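# Lay the towel out flat beside the basket

## Task

Get the towel lying flat on the table in a single layer. It must keep at least one finger's width from the table edge, at least two finger widths from the basket's rim, and more than a hand's width from the column of each arm. The basket must stay upright with its entire base on the table, moved no more than three finger widths from its starting spot and turned roughly the same way as before. At the end the grippers must let go and the arms must move away, and everything must stay in place without the robot holding it.

## Robot and tools

Robot and frame. There are two arms, left_arm and right_arm, and both report in one scene frame. Its origin is on the table top midway between the arms, +x points out across the table, +z points up, and left_arm sits on the +y side. The arm names say nothing about left or right in a picture. The base of left_arm is at (+0.040, +0.254, 0) m with quat_wxyz (+1.000, 0, 0, -0.017). The base of right_arm is at (+0.005, -0.326, 0) m with quat_wxyz (+1.000, 0, 0, +0.018). Each gripper's fingers point along its own +z axis and close along its y axis. The reported end_effector_position is the point between the pads, about 1 cm short of the fingertips, and it gets less accurate the farther the arm reaches.

Row layout. Every command row has 14 numbers, each from -1 to 1, and both arms are always included. The first 7 are for left_arm: six joint numbers and then the opening. The last 7 are the same for right_arm. The joint order within an arm is shoulder (joint2), elbow (joint3), waist (joint1), wrist pitch (joint4), wrist yaw (joint5), wrist roll (joint6). Joint numbers are scaled offsets, and 1.0 means: shoulder 1.32 rad, elbow 1.276, waist 1.264, wrist pitch 1.83, wrist yaw 1.686, wrist roll 2.022. The opening is absolute, not an offset: +1 is fully open and -1 is shut. The sign of wrist pitch is flipped against the URDF, both in commands and in every reported value.

Joint ranges in URDF signs are: waist -2.880 to 2.880, shoulder 0.000 to 3.142, elbow 0.000 to 3.019, wrist pitch -1.693 to 1.571 (which is -1.571 to 1.693 in your numbers), wrist yaw -1.571 to 1.571, wrist roll -2.094 to 2.094. The true ends can differ by up to 0.019 rad. If any action would push a joint more than 0.019 rad beyond its range, counted from that action's start angles, the action is refused for both arms. If the first action fails this check, or any action is malformed, the whole call is rejected and nothing moves. A joint asked to go beyond its real end stops there, and the result may then print "joint sent to its limit".

execute_actions(actions): actions is a list of up to 15 actions. Each action is a list of up to 15 rows, and each row runs for one 1/30 s step. An action always lasts 15 steps (0.5 s), and the last row repeats if fewer are given. Joint offsets are measured from the joint angles at the start of that action, not from the previous row. For a call's first action they come from the last reported angles. An empty list only returns the current state and images.

move(target, speed, blocking): target is a single 14-number row. Its offsets are counted from the Joint positions in the most recent result that lists them. speed in rad/s (0.01 to 2, default 0.5) caps the joint with the longest travel. Every joint reaches its target at the same moment, so gripper paths curve. A path takes 0.5 to 10 s and is cut off at 10 s. Moves do not avoid obstacles or the other arm. Faster moves and targets set deeper past a contact press harder. With blocking=false you get a result after 0.5 s. Until some result shows that move has ended, use wait or stop; other moves and execute_actions calls are refused. The extra "move:" line gives the ending (done, off_target, moving, held, fault), limits=held or limits=none, and each arm's joint farthest from its target.

wait(seconds): seconds from 0 to 10. Arms hold their last command, and a running move continues. stop(): brakes a running move, which needs room to slow down; the fingers still finish their motion. zoom_image(camera, region): camera is cam_high, cam_low, cam_left_wrist or cam_right_wrist. region is [x0, y0, x1, y1] in pixels of that 504x504 image, no larger than 504 by 504. read_manual(section) only gives the URDF licence text. finished_scene(scene) ends scene 1 or 2, cannot be undone, and reports success.

Motion limits. Per step, each joint's target stays within a set lead of its measured angle: waist 0.264, shoulder 0.32, elbow 0.276, wrist pitch 0.33, wrist yaw 0.186, wrist roll 0.522 rad. Targets are also scaled back if they would move the gripper more than 70 mm from where it is measured. Large offsets therefore take several actions, and unfinished motion should be sent again. Zero offsets can let an arm sag. To hold a pose, send offsets back to the desired angles, then send zeros, and increase the offsets if a joint still falls short.

Results. The state line shows each arm's gripper position (m) and quat_wxyz. Joint positions and Joint velocities give each arm's joints in the row order (rad, rad/s), followed by the pad gap (m; 0.094 is fully open). Joint targets shows the angles currently being driven toward. grip_measured uses the same scale as the commanded opening and can be off by about 1 mm. To grip firmly, command about 0.03 below grip_measured; a smaller margin gives a lighter grip. Very thin cloth is gripped with less force. "joint command not followed" means a clearance check changed some targets. Step readings list joint angles during actions, and HELD marks steps where an arm was held back. Torque values include offsets and noise. MOTOR HOT appears at 85 °C. At 100 °C an OVER-TEMPERATURE FAULT drops that arm, so do not hold loads longer than needed. FAULT lines report arm stops.

Cameras. Images come in this order: cam_high, cam_low, cam_left_wrist, cam_right_wrist, each 504x504, with calibration given in pinhole-plus-radial form.

Cautions. Knocking anything off the table fails the task. Keep the arms from striking or pressing on each other. Avoid drops, slams and hard pushes, and expect the held towel to be tugged now and then. The simulation keeps running while you compose replies, with the robot holding its last command.

Each tool is called after "Emit:" as name(argument=value, ...), one argument or row to a line, values as JSON.

## Session

Emit:
execute_actions(
  actions=[],
)

Scene clock: 0.00 s.
left_arm: end_effector_position=(+0.1511, +0.5020, +0.3347) grip_measured=+1.000 end_effector_quat_wxyz=(+0.682, -0.515, +0.474, +0.212) | right_arm: end_effector_position=(+0.3988, +0.3272, +0.1925) grip_measured=+1.000 end_effector_quat_wxyz=(-0.119, +0.949, -0.291, +0.038)
Joint names: [shoulder, elbow, waist, wrist pitch, wrist yaw, wrist roll]
Joint positions: left_arm=[ 0.121  0.349  1.225  0.209  0.062 -0.526  0.094] | right_arm=[ 2.303  2.471  0.997  1.489  0.017 -1.516  0.094]
Joint velocities: left_arm=[-0.015 -0.007  0.015 -0.007 -0.081  0.007  0.   ] | right_arm=[-0.015 -0.022 -0.015  0.017 -0.095 -0.007  0.   ]
Joint torques (N m, as the arm reports them, + toward a larger Joint positions number): no reading
Joint targets: left_arm=[0.121 0.375 1.225 0.204 0.062 -0.526] | right_arm=[2.304 2.497 0.997 1.487 0.017 -1.516]

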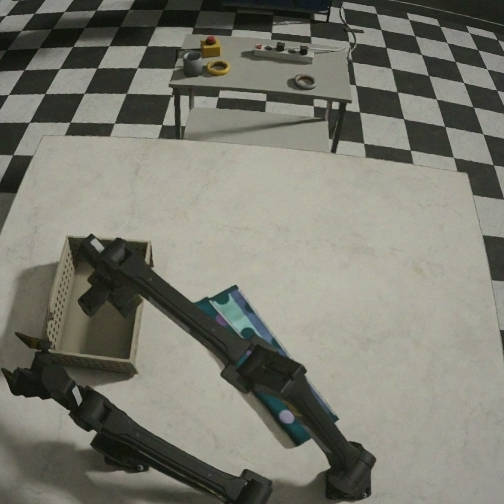

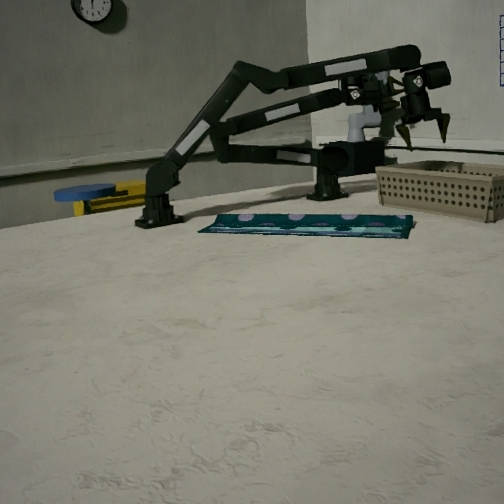

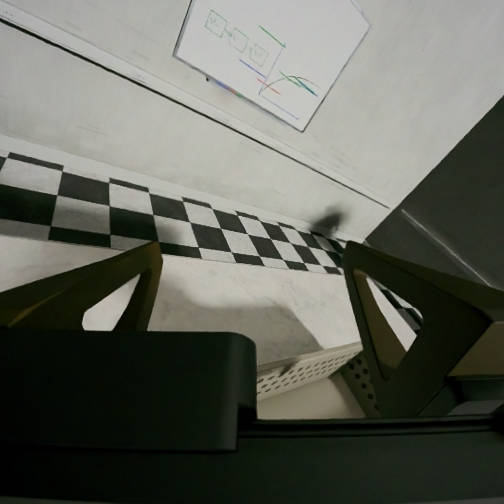

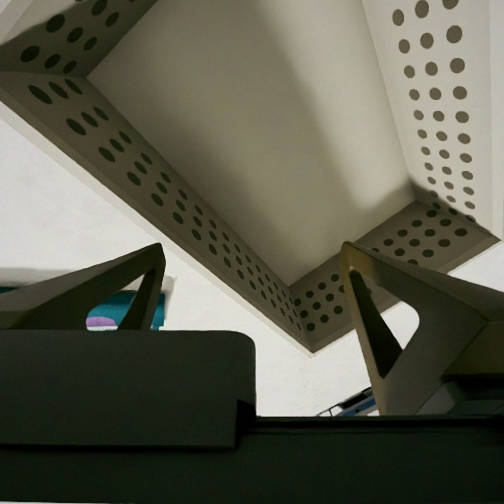

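Emit:
move(
  target=[0,0.02,0,0,0,0,1,-0.1,-0.1,-1,0,0,0.5,1],
  speed=1,
)

Emit:
zoom_image(
  camera="cam_high",
  region=[160,260,380,480],
)

Emit:
zoom_image(
  camera="cam_low",
  region=[180,170,440,260],
)

Scene clock: 4.87 s.
left_arm: end_effector_position=(+0.1511, +0.5020, +0.3347) grip_measured=+1.000 end_effector_quat_wxyz=(+0.682, -0.515, +0.474, +0.212) | right_arm: end_effector_position=(+0.7143, -0.4990, +0.2352) grip_measured=+1.000 end_effector_quat_wxyz=(+0.117, -0.140, +0.982, -0.056)
Joint names: [shoulder, elbow, waist, wrist pitch, wrist yaw, wrist roll]
Joint positions: left_arm=[ 0.121  0.349  1.225  0.209  0.062 -0.526  0.094] | right_arm=[ 2.169  2.347 -0.27   1.489  0.017 -0.519  0.094]
Joint velocities: left_arm=[ 0.005 -0.002 -0.015  0.007 -0.022  0.022  0.   ] | right_arm=[-0.015 -0.002  0.005 -0.007 -0.007  0.007  0.   ]
Joint torques (N m, as the arm reports them, + toward a larger Joint positions number): left_arm=[ 3.06 10.65 -1.59 -1.77  0.05  0.03] | right_arm=[-21.91   9.17  -0.77  -0.81   0.01   0.06]
Joint targets: left_arm=[0.121 0.375 1.225 0.209 0.062 -0.526] | right_arm=[2.171 2.343 -0.267 1.489 0.017 -0.505]
move: off_target (left_arm); limits=none; left_arm: farthest joint: the elbow, 0.026 radians from its target (0.026 radians at the start); right_arm: farthest joint: the wrist roll, 0.014 radians from its target (1.011 radians at the start)
camera_calibration (this result's frames):
cam_right_wrist: T_world_to_cam=[[0.235617, -0.960921, 0.14531, -0.681125], [-0.911244, -0.166467, 0.376726, 0.488816], [-0.337815, -0.221176, -0.914856, 0.471707], [0, 0, 0, 1]] pos_world=[0.765264, -0.468805, 0.346369]

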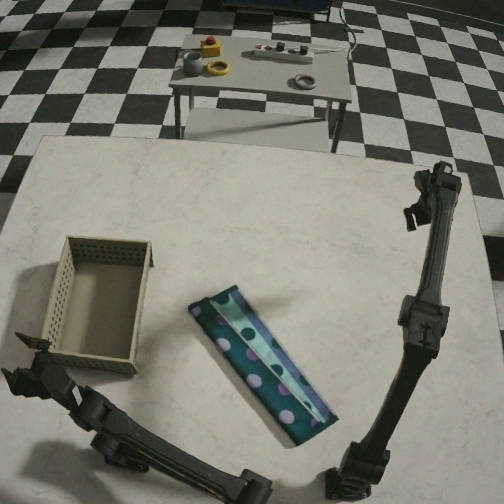

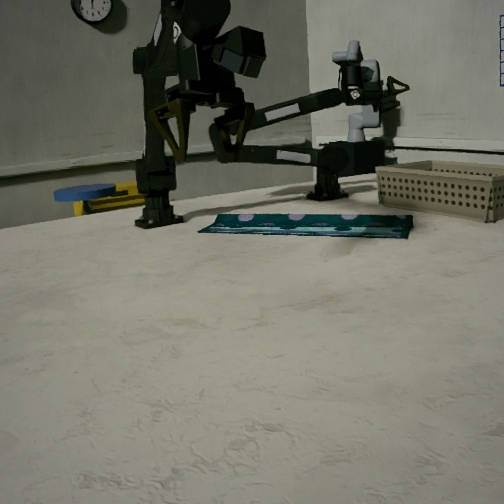

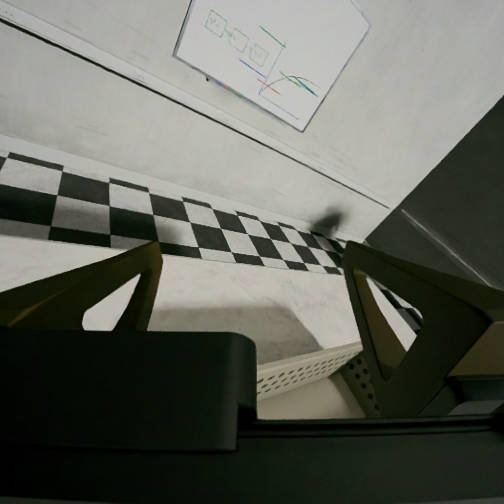

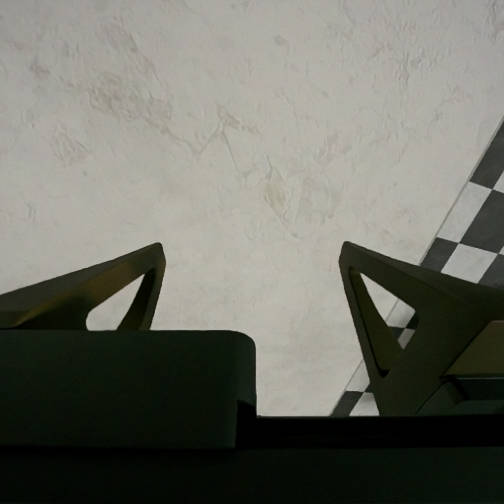

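Region (160, 260, 380, 480) of cam_high's 504x504 image, scaled by 2.291, with more detail than that image has.

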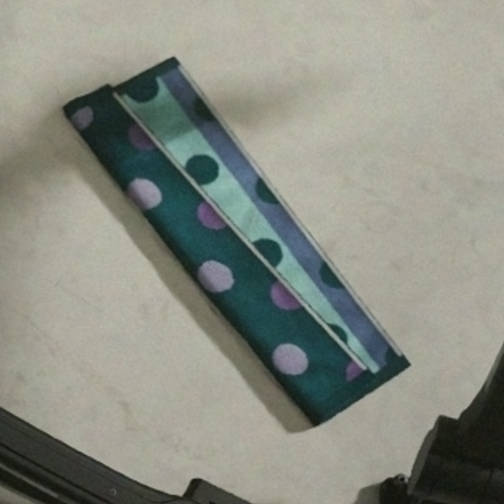

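Region (180, 170, 440, 260) of cam_low's 504x504 image, scaled by 1.938, with more detail than that image has; it fills the top 174 rows of this view, and the rest is white.

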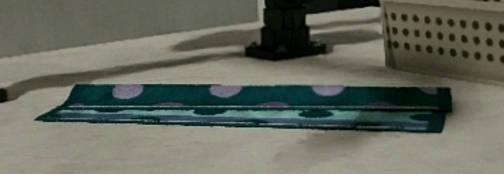

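Emit:
move(
  target=[0.5,0.6,-0.6,0.518,-0.037,-0.289,0,-0.5,-0.7,0.3,-0.16,0,0.163,0],
  speed=1,
)

Emit:
move(
  target=[0.681,0.14,-0.605,0,0,0,0,-0.387,-0.65,0.354,0,0,0,0],
  speed=1,
)

Scene clock: 11.00 s.
left_arm: end_effector_position=(+0.3363, +0.3922, +0.3682) grip_measured=+0.002 end_effector_quat_wxyz=(-0.329, +0.652, -0.673, +0.114) | right_arm: end_effector_position=(+0.5237, -0.2548, +0.2561) grip_measured=+0.001 end_effector_quat_wxyz=(+0.149, -0.169, +0.974, -0.013)
Joint names: [shoulder, elbow, waist, wrist pitch, wrist yaw, wrist roll]
Joint positions: left_arm=[ 0.78   1.07   0.474  1.149  0.002 -1.1    0.047] | right_arm=[ 1.519  1.463  0.108  1.215  0.017 -0.203  0.047]
Joint velocities: left_arm=[ 0.005  0.007 -0.024 -0.012  0.037 -0.007 -0.001] | right_arm=[-0.015 -0.012 -0.005 -0.012 -0.081 -0.022  0.   ]
Joint torques (N m, as the arm reports them, + toward a larger Joint positions number): left_arm=[-3.52 11.63 -2.28 -1.09 -0.13 -0.04] | right_arm=[-14.15   8.84  -0.59  -1.77   0.07   0.05]
Joint targets: left_arm=[0.781 1.114 0.467 1.157 -0.001 -1.111] | right_arm=[1.509 1.454 0.110 1.196 0.017 -0.190]
move: off_target (left_arm); limits=none; left_arm: farthest joint: the elbow, 0.044 radians from its target (0.766 radians at the start); right_arm: farthest joint: the wrist pitch, 0.019 radians from its target (0.292 radians at the start)
camera_calibration (this result's frames):
cam_left_wrist: T_world_to_cam=[[0.809027, -0.121157, 0.575149, -0.433231], [-0.294128, -0.930645, 0.217689, 0.38452], [0.508885, -0.345283, -0.788553, 0.37543], [0, 0, 0, 1]] pos_world=[0.272543, 0.434993, 0.461513]
cam_right_wrist: T_world_to_cam=[[0.300459, -0.950664, 0.0772118, -0.418509], [-0.912395, -0.262883, 0.313732, 0.34008], [-0.277956, -0.164711, -0.946367, 0.471602], [0, 0, 0, 1]] pos_world=[0.567117, -0.230782, 0.371928]

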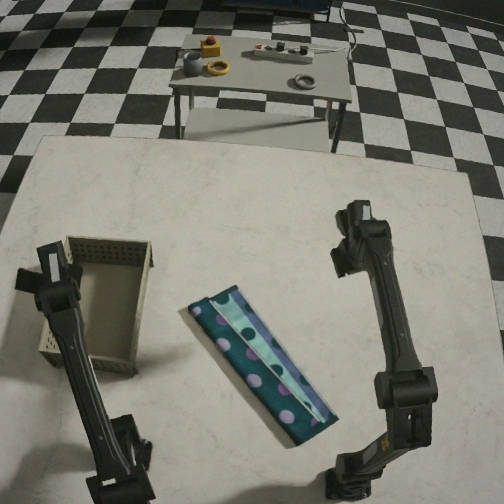

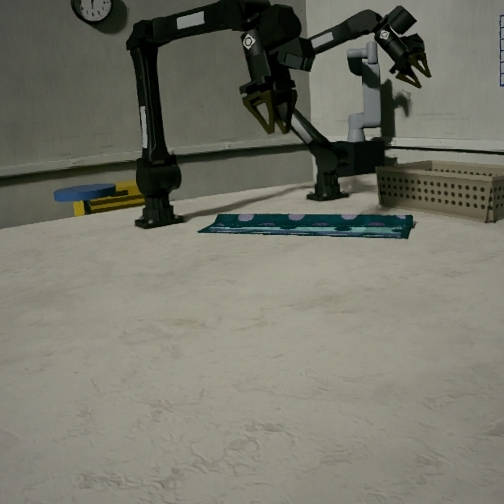

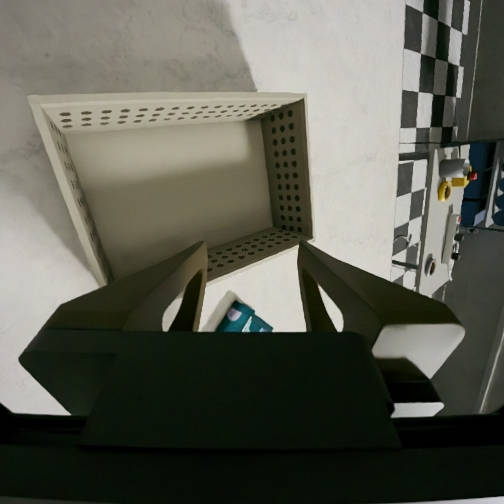

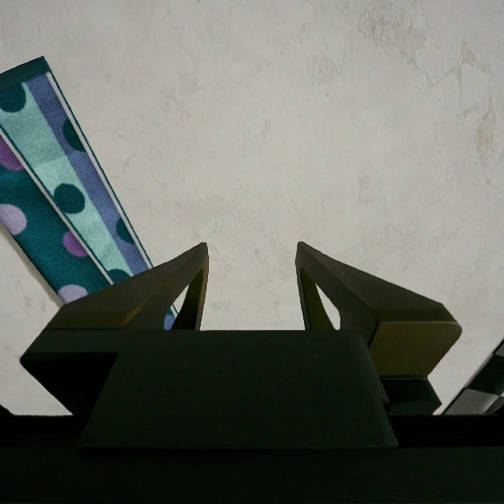

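Scene clock: 12.53 s.
left_arm: end_effector_position=(+0.4734, +0.1004, +0.0754) grip_measured=+0.002 end_effector_quat_wxyz=(-0.024, -0.372, +0.928, +0.019) | right_arm: end_effector_position=(+0.1971, -0.2042, +0.1000) grip_measured=+0.001 end_effector_quat_wxyz=(-0.011, -0.382, +0.924, -0.011)
Joint names: [shoulder, elbow, waist, wrist pitch, wrist yaw, wrist roll]
Joint positions: left_arm=[ 1.695  1.213 -0.303  1.149  0.003 -1.1    0.047] | right_arm=[ 1.015  0.633  0.544  1.215  0.017 -0.203  0.047]
Joint velocities: left_arm=[ 0.005 -0.007 -0.015  0.002 -0.051 -0.125  0.   ] | right_arm=[-0.005 -0.007  0.005  0.012 -0.022 -0.022  0.001]
Joint torques (N m, as the arm reports them, + toward a larger Joint positions number): left_arm=[-17.59   9.53  -0.76  -0.09  -0.09  -0.03] | right_arm=[-4.74  8.42  0.6  -0.31  0.13 -0.04]
Joint targets: left_arm=[1.679 1.249 -0.291 1.149 0.001 -1.100] | right_arm=[1.008 0.634 0.555 1.215 0.017 -0.203]
move: off_target (left_arm); limits=none; left_arm: farthest joint: the elbow, 0.036 radians from its target (0.178 radians at the start); right_arm: farthest joint: the waist, 0.011 radians from its target (0.448 radians at the start)
camera_calibration (this result's frames):
cam_left_wrist: T_world_to_cam=[[0.688084, -0.722952, -0.0622942, -0.245359], [-0.541809, -0.568982, 0.618629, 0.267713], [-0.482684, -0.391918, -0.78321, 0.44769], [0, 0, 0, 1]] pos_world=[0.52997, 0.150398, 0.169736]
cam_right_wrist: T_world_to_cam=[[0.687688, -0.725696, 0.0212365, -0.285003], [-0.590149, -0.541724, 0.598548, -0.0445643], [-0.42286, -0.424147, -0.800805, 0.202452], [0, 0, 0, 1]] pos_world=[0.255302, -0.145097, 0.194851]

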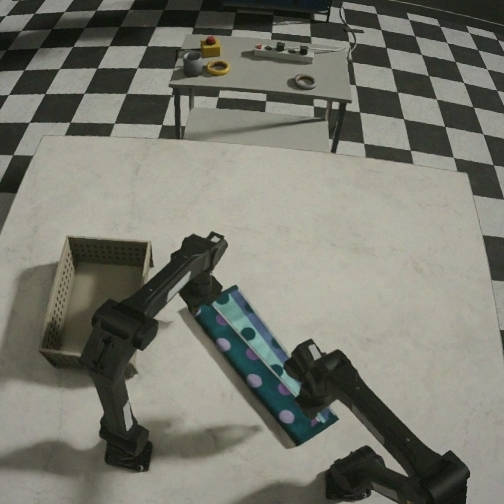

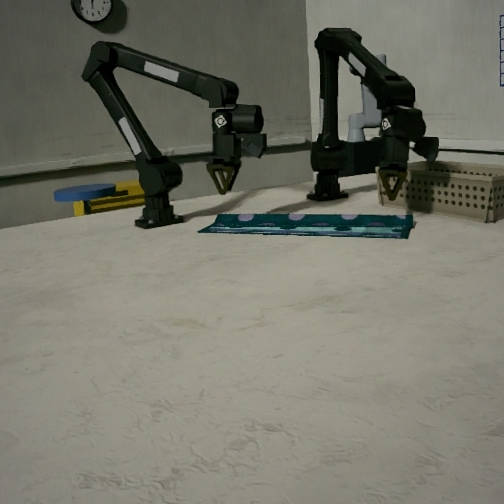

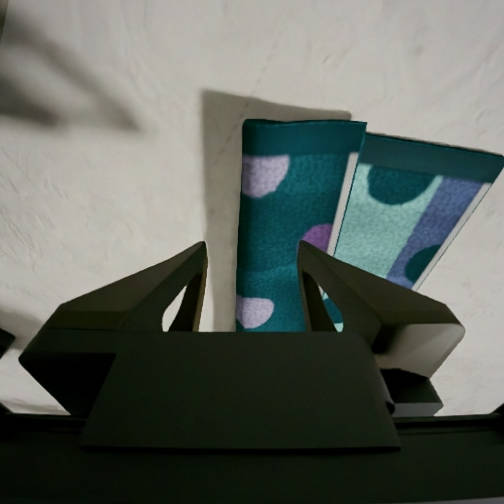

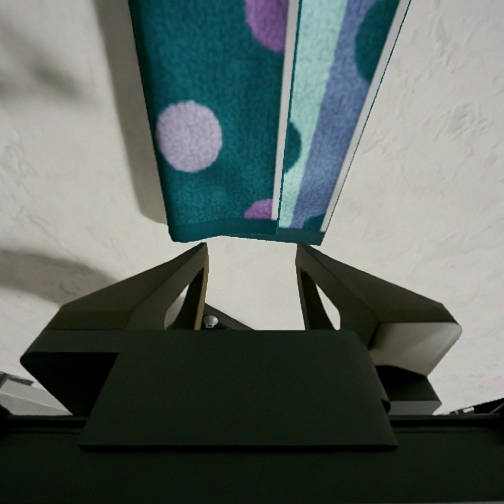

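Emit:
move(
  target=[0.11,0.1,-0.01,-0.075,0,0,-0.2,0.09,-0.104,-0.075,-0.16,0,-0.045,-0.2],
)

Scene clock: 15.63 s.
left_arm: end_effector_position=(+0.5310, +0.0801, +0.0439) grip_measured=-0.198 end_effector_quat_wxyz=(+0.010, -0.372, +0.928, -0.011) | right_arm: end_effector_position=(+0.2121, -0.2170, +0.0341) grip_measured=-0.198 end_effector_quat_wxyz=(+0.008, -0.380, +0.925, -0.008)
Joint names: [shoulder, elbow, waist, wrist pitch, wrist yaw, wrist roll]
Joint positions: left_arm=[ 1.824  1.303 -0.303  1.02   0.003 -1.1    0.038] | right_arm=[ 1.125  0.506  0.463  0.938  0.017 -0.28   0.038]
Joint velocities: left_arm=[ 0.005  0.007 -0.015  0.012  0.007  0.022  0.001] | right_arm=[-0.005 -0.007  0.015  0.002  0.037 -0.066 -0.001]
Joint torques (N m, as the arm reports them, + toward a larger Joint positions number): left_arm=[-17.29   9.54  -2.61  -0.62   0.     0.02] | right_arm=[-4.28  6.94 -2.27 -1.2   0.07 -0.21]
Joint targets: left_arm=[1.840 1.341 -0.316 1.012 0.003 -1.100] | right_arm=[1.134 0.500 0.449 0.922 0.017 -0.294]
move: off_target (left_arm); limits=none; left_arm: farthest joint: the elbow, 0.038 radians from its target (0.128 radians at the start); right_arm: farthest joint: the wrist pitch, 0.016 radians from its target (0.293 radians at the start)
camera_calibration (this result's frames):
cam_left_wrist: T_world_to_cam=[[0.689984, -0.72362, 0.0172009, -0.306055], [-0.592624, -0.551113, 0.587428, 0.333791], [-0.415595, -0.415509, -0.809094, 0.410313], [0, 0, 0, 1]] pos_world=[0.579509, 0.132978, 0.141168]
cam_right_wrist: T_world_to_cam=[[0.684094, -0.728816, 0.0290374, -0.303379], [-0.611268, -0.551129, 0.567985, 0.00028108], [-0.397954, -0.406305, -0.822526, 0.149877], [0, 0, 0, 1]] pos_world=[0.267355, -0.160057, 0.131927]

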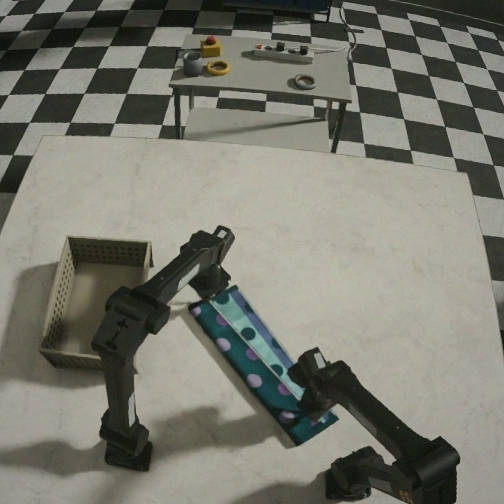

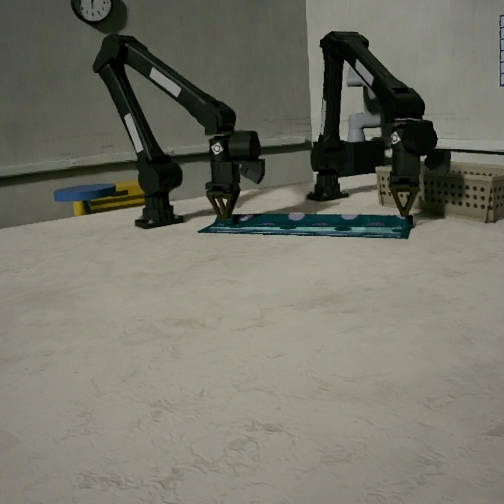

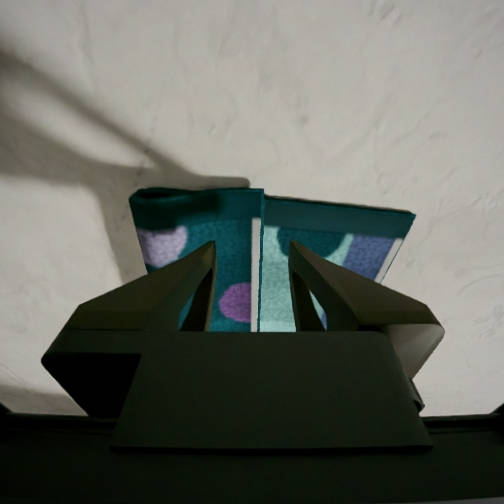

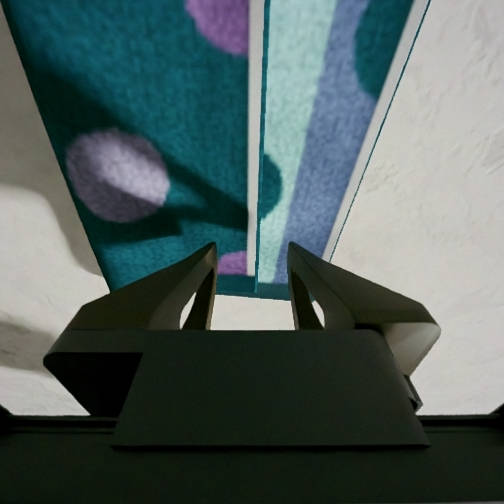

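Emit:
move(
  target=[0.05,0.03,0,-0.005,0,0,-0.2,0.007,-0.045,0,-0.035,0,0,-0.2],
  speed=0.15,
)

Scene clock: 17.30 s.
left_arm: end_effector_position=(+0.5266, +0.0816, +0.0182) grip_measured=-0.198 end_effector_quat_wxyz=(-0.009, -0.372, +0.928, +0.006) | right_arm: end_effector_position=(+0.2013, -0.2228, +0.0187) grip_measured=-0.198 end_effector_quat_wxyz=(+0.006, -0.380, +0.925, -0.008)
Joint names: [shoulder, elbow, waist, wrist pitch, wrist yaw, wrist roll]
Joint positions: left_arm=[ 1.877  1.304 -0.303  1.02   0.003 -1.1    0.038] | right_arm=[ 1.125  0.456  0.463  0.89   0.017 -0.281  0.038]
Joint velocities: left_arm=[-0.015  0.002 -0.005  0.007  0.007  0.022  0.001] | right_arm=[ 0.005 -0.002 -0.005  0.017  0.022  0.022 -0.001]
Joint torques (N m, as the arm reports them, + toward a larger Joint positions number): left_arm=[-17.38   9.26  -2.    -0.43  -0.05   0.01] | right_arm=[-3.93  6.59 -0.59 -1.15  0.08 -0.08]
Joint targets: left_arm=[1.890 1.341 -0.303 1.011 0.003 -1.100] | right_arm=[1.134 0.449 0.463 0.874 0.017 -0.280]
move: off_target (left_arm); limits=none; left_arm: farthest joint: the elbow, 0.037 radians from its target (0.039 radians at the start); right_arm: farthest joint: the wrist pitch, 0.016 radians from its target (0.064 radians at the start)
camera_calibration (this result's frames):
cam_left_wrist: T_world_to_cam=[[0.689715, -0.723526, -0.0283458, -0.30052], [-0.563845, -0.561233, 0.605884, 0.332522], [-0.454282, -0.401905, -0.795048, 0.407289], [0, 0, 0, 1]] pos_world=[0.579787, 0.13288, 0.113826]
cam_right_wrist: T_world_to_cam=[[0.684439, -0.728518, 0.0283657, -0.299841], [-0.609722, -0.550632, 0.570127, -0.000992789], [-0.399729, -0.407512, -0.821067, 0.130645], [0, 0, 0, 1]] pos_world=[0.25684, -0.165747, 0.11634]

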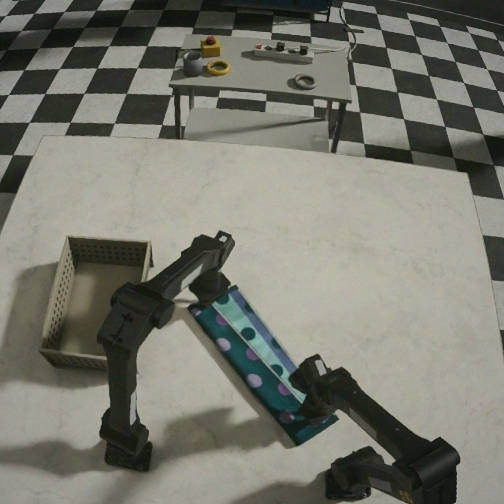

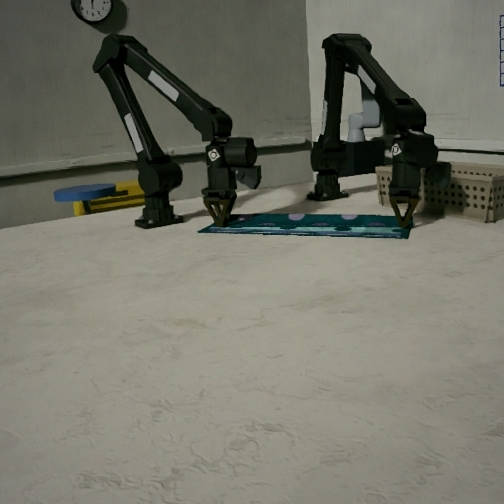

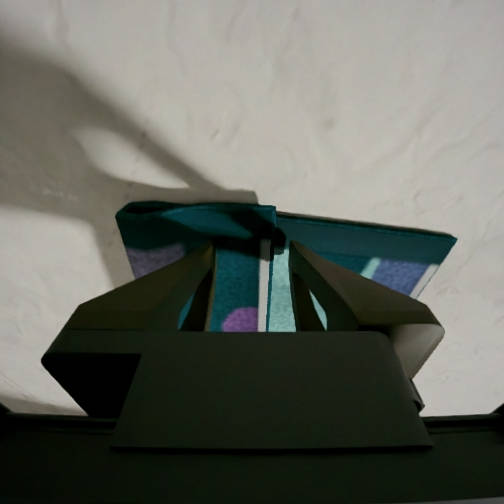

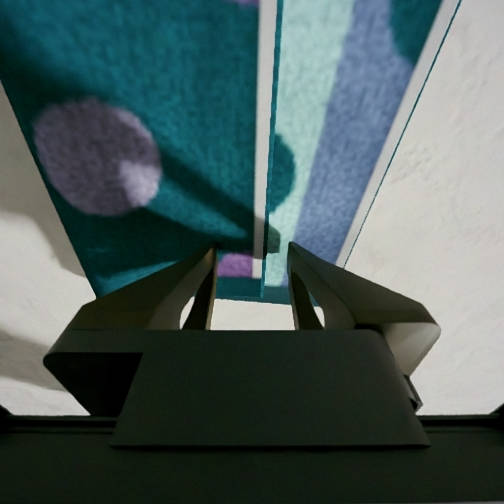

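Emit:
execute_actions(
  actions=[
    [[0.02,0.03,0,0,0,0,-0.2,0.028,-0.005,0,-0.02,0,0,-0.2]],
    [[0.01,0.03,0,0,0,0,-0.6,0.007,0,0,0,0,0,-0.6]],
    [[0.01,0.03,0,0,0,0,-1,0.007,0,0,0,0,0,-1]],
    [[0,0.03,0,0,0,0,-1,0,0,0,0,0,0,-1]],
  ],
)

Emit:
move(
  target=[-0.07,0.03,0,0,0,0,-1,0,0.12,0,0.1,0,0,-1],
  speed=0.2,
)

Scene clock: 21.00 s.
left_arm: end_effector_position=(+0.5282, +0.0811, +0.0187) grip_measured=-0.985 end_effector_quat_wxyz=(-0.008, -0.372, +0.928, +0.005) | right_arm: end_effector_position=(+0.2013, -0.2196, +0.0166) grip_measured=-0.961 end_effector_quat_wxyz=(+0.006, -0.380, +0.925, +0.000)
Joint names: [shoulder, elbow, waist, wrist pitch, wrist yaw, wrist roll]
Joint positions: left_arm=[ 1.879  1.308 -0.303  1.02   0.003 -1.1    0.001] | right_arm=[ 1.136  0.456  0.463  0.879  0.001 -0.281  0.002]
Joint velocities: left_arm=[ 0.005  0.017 -0.005 -0.002 -0.022  0.051  0.001] | right_arm=[-0.005 -0.002 -0.024  0.002  0.081  0.007  0.   ]
Joint torques (N m, as the arm reports them, + toward a larger Joint positions number): left_arm=[-18.88   9.33  -1.17  -0.26  -0.05   0.  ] | right_arm=[-4.53  7.08 -0.78 -0.43  0.09 -0.11]
Joint targets: left_arm=[1.879 1.346 -0.303 1.020 0.003 -1.100] | right_arm=[1.138 0.456 0.463 0.879 0.001 -0.281]
Step readings (joint positions; steps 1 to 15: 1st action; 16 to 30: 2nd action; 31 to 45: 3rd action; 46 to 60: 4th action):
0: left_arm=[1.877 1.304 -0.303 1.020 0.003 -1.100] | right_arm=[1.125 0.456 0.463 0.890 0.017 -0.281]
1: left_arm=[1.877 1.304 -0.303 1.020 0.003 -1.100] | right_arm=[1.127 0.456 0.463 0.887 0.017 -0.281]
2: left_arm=[1.877 1.304 -0.303 1.020 0.003 -1.100] | right_arm=[1.131 0.456 0.463 0.882 0.017 -0.281]
4: left_arm=[1.878 1.304 -0.303 1.020 0.003 -1.100] | right_arm=[1.138 0.456 0.463 0.879 0.017 -0.281]
8: left_arm=[1.879 1.304 -0.303 1.020 0.003 -1.100] | right_arm=[1.139 0.456 0.463 0.879 0.017 -0.281]
15: left_arm=[1.879 1.305 -0.303 1.020 0.003 -1.100] | right_arm=[1.139 0.456 0.463 0.879 0.017 -0.281]
16: left_arm=[1.879 1.305 -0.303 1.020 0.003 -1.100] | right_arm=[1.139 0.456 0.463 0.879 0.014 -0.281]
17: left_arm=[1.879 1.305 -0.303 1.020 0.003 -1.100] | right_arm=[1.139 0.456 0.463 0.879 0.009 -0.281]
19: left_arm=[1.879 1.306 -0.303 1.020 0.003 -1.100] | right_arm=[1.139 0.456 0.463 0.879 0.008 -0.281]
23: left_arm=[1.879 1.307 -0.303 1.020 0.003 -1.100] | right_arm=[1.139 0.456 0.463 0.879 0.007 -0.281]
30: left_arm=[1.879 1.307 -0.303 1.020 0.003 -1.100] | right_arm=[1.139 0.456 0.463 0.879 0.007 -0.281]
31: left_arm=[1.879 1.307 -0.303 1.020 0.003 -1.100] | right_arm=[1.139 0.456 0.463 0.879 0.002 -0.281]
32: left_arm=[1.879 1.307 -0.303 1.020 0.003 -1.100] | right_arm=[1.139 0.456 0.463 0.879 0.000 -0.281]
34: left_arm=[1.879 1.307 -0.303 1.020 0.003 -1.100] | right_arm=[1.139 0.456 0.463 0.879 0.001 -0.281]
38: left_arm=[1.879 1.308 -0.303 1.020 0.003 -1.100] | right_arm=[1.139 0.456 0.463 0.879 0.001 -0.281]
45: left_arm=[1.879 1.308 -0.303 1.020 0.003 -1.100] | right_arm=[1.139 0.456 0.463 0.879 0.001 -0.281]
46: left_arm=[1.879 1.308 -0.303 1.020 0.003 -1.100] | right_arm=[1.138 0.456 0.463 0.879 0.001 -0.281]
47: left_arm=[1.879 1.308 -0.303 1.020 0.003 -1.100] | right_arm=[1.137 0.456 0.463 0.879 0.001 -0.281]
49: left_arm=[1.879 1.308 -0.303 1.020 0.003 -1.100] | right_arm=[1.136 0.456 0.463 0.879 0.001 -0.281]
53: left_arm=[1.879 1.308 -0.303 1.020 0.003 -1.100] | right_arm=[1.136 0.456 0.463 0.879 0.001 -0.281]
60: Joint positions above
camera_calibration (this result's frames):
cam_left_wrist: T_world_to_cam=[[0.689784, -0.72355, -0.0259673, -0.302121], [-0.56537, -0.560697, 0.604959, 0.333553], [-0.452278, -0.40261, -0.795833, 0.407265], [0, 0, 0, 1]] pos_world=[0.581176, 0.132392, 0.114484]
cam_right_wrist: T_world_to_cam=[[0.68473, -0.728693, 0.0123245, -0.297216], [-0.605436, -0.559332, 0.566211, -0.000723965], [-0.4057, -0.395163, -0.824168, 0.134245], [0, 0, 0, 1]] pos_world=[0.257538, -0.163936, 0.114713]

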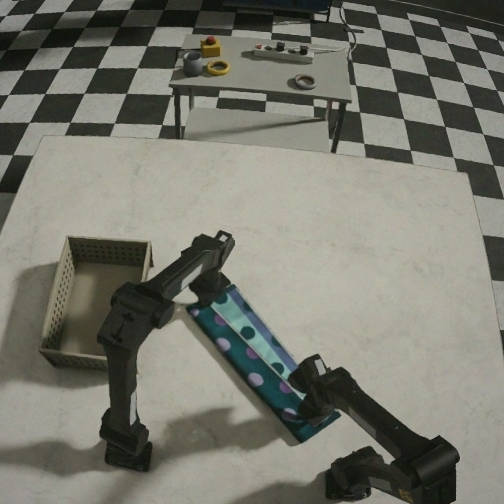

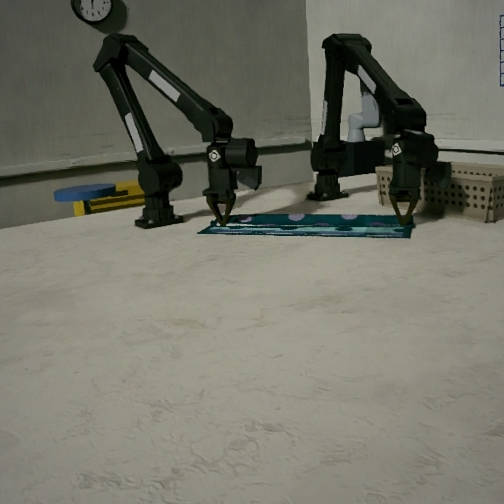

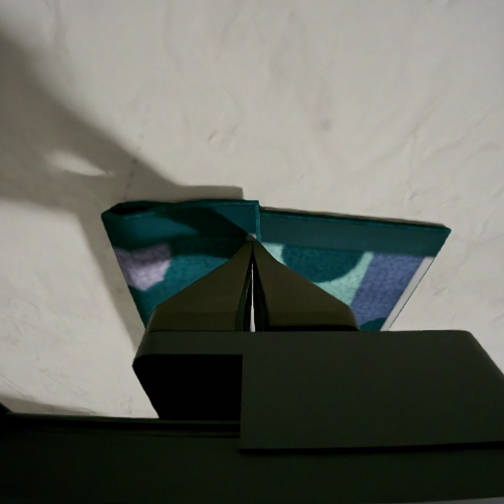

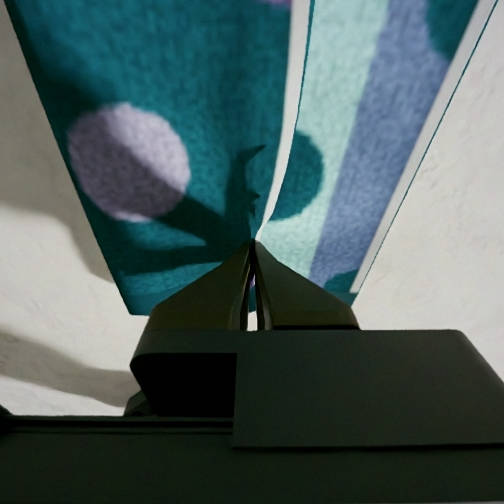

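Scene clock: 22.30 s.
left_arm: end_effector_position=(+0.5348, +0.0788, +0.0559) grip_measured=-0.985 end_effector_quat_wxyz=(+0.020, -0.371, +0.928, -0.019) | right_arm: end_effector_position=(+0.2084, -0.2157, +0.0496) grip_measured=-0.961 end_effector_quat_wxyz=(-0.026, -0.380, +0.925, -0.003)
Joint names: [shoulder, elbow, waist, wrist pitch, wrist yaw, wrist roll]
Joint positions: left_arm=[ 1.804  1.308 -0.303  1.02   0.003 -1.1    0.001] | right_arm=[ 1.136  0.561  0.463  1.048  0.001 -0.281  0.002]
Joint velocities: left_arm=[-0.015  0.002 -0.015  0.017  0.007 -0.022  0.001] | right_arm=[-0.005 -0.007 -0.005  0.012  0.066  0.037  0.   ]
Joint torques (N m, as the arm reports them, + toward a larger Joint positions number): left_arm=[-20.32   9.74  -1.67  -0.28  -0.05   0.01] | right_arm=[-4.66 11.6  -0.8   0.38  0.08 -0.07]
Joint targets: left_arm=[1.786 1.346 -0.303 1.020 0.003 -1.100] | right_arm=[1.136 0.609 0.463 1.062 0.001 -0.281]
move: off_target (left_arm, right_arm); limits=none; left_arm: farthest joint: the elbow, 0.038 radians from its target (0.038 radians at the start); right_arm: farthest joint: the elbow, 0.048 radians from its target (0.153 radians at the start)
camera_calibration (this result's frames):
cam_left_wrist: T_world_to_cam=[[0.68928, -0.723373, 0.0403044, -0.310786], [-0.606878, -0.546101, 0.577471, 0.336062], [-0.395717, -0.4225, -0.815415, 0.411293], [0, 0, 0, 1]] pos_world=[0.580923, 0.132481, 0.153834]
cam_right_wrist: T_world_to_cam=[[0.684968, -0.728563, -0.0038107, -0.298872], [-0.572351, -0.541325, 0.61594, -0.0184801], [-0.450814, -0.419718, -0.787784, 0.168105], [0, 0, 0, 1]] pos_world=[0.269924, -0.157194, 0.142674]

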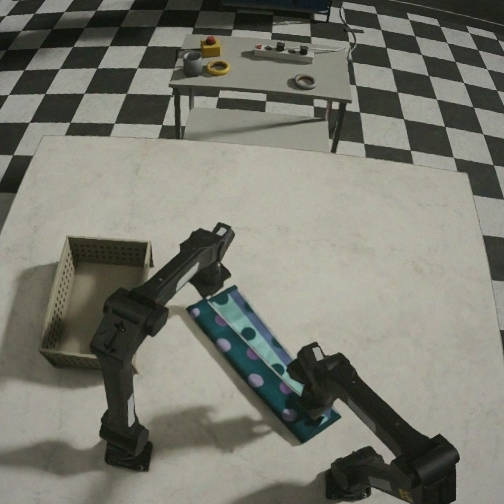

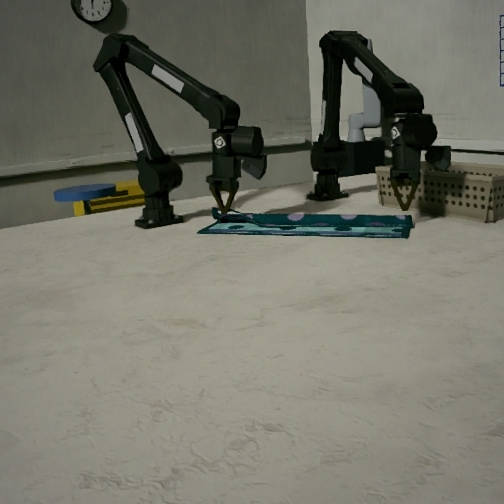

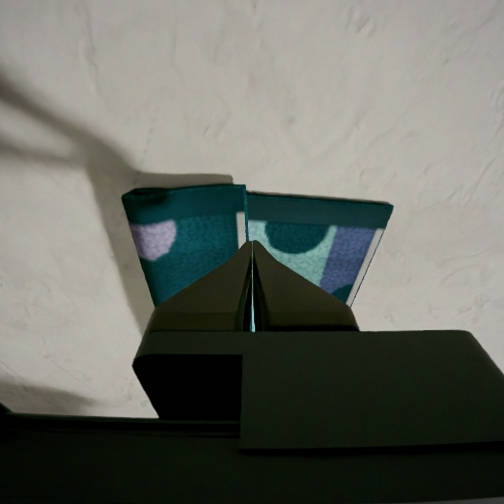

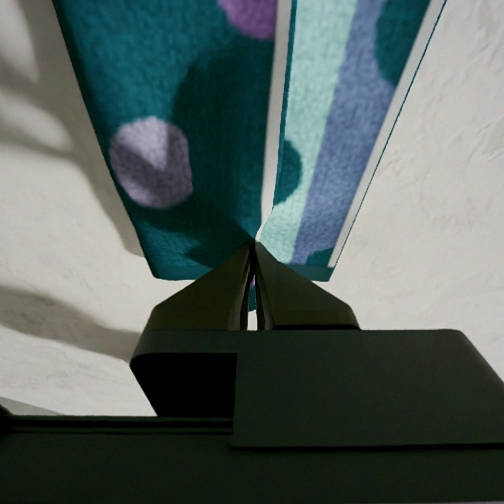

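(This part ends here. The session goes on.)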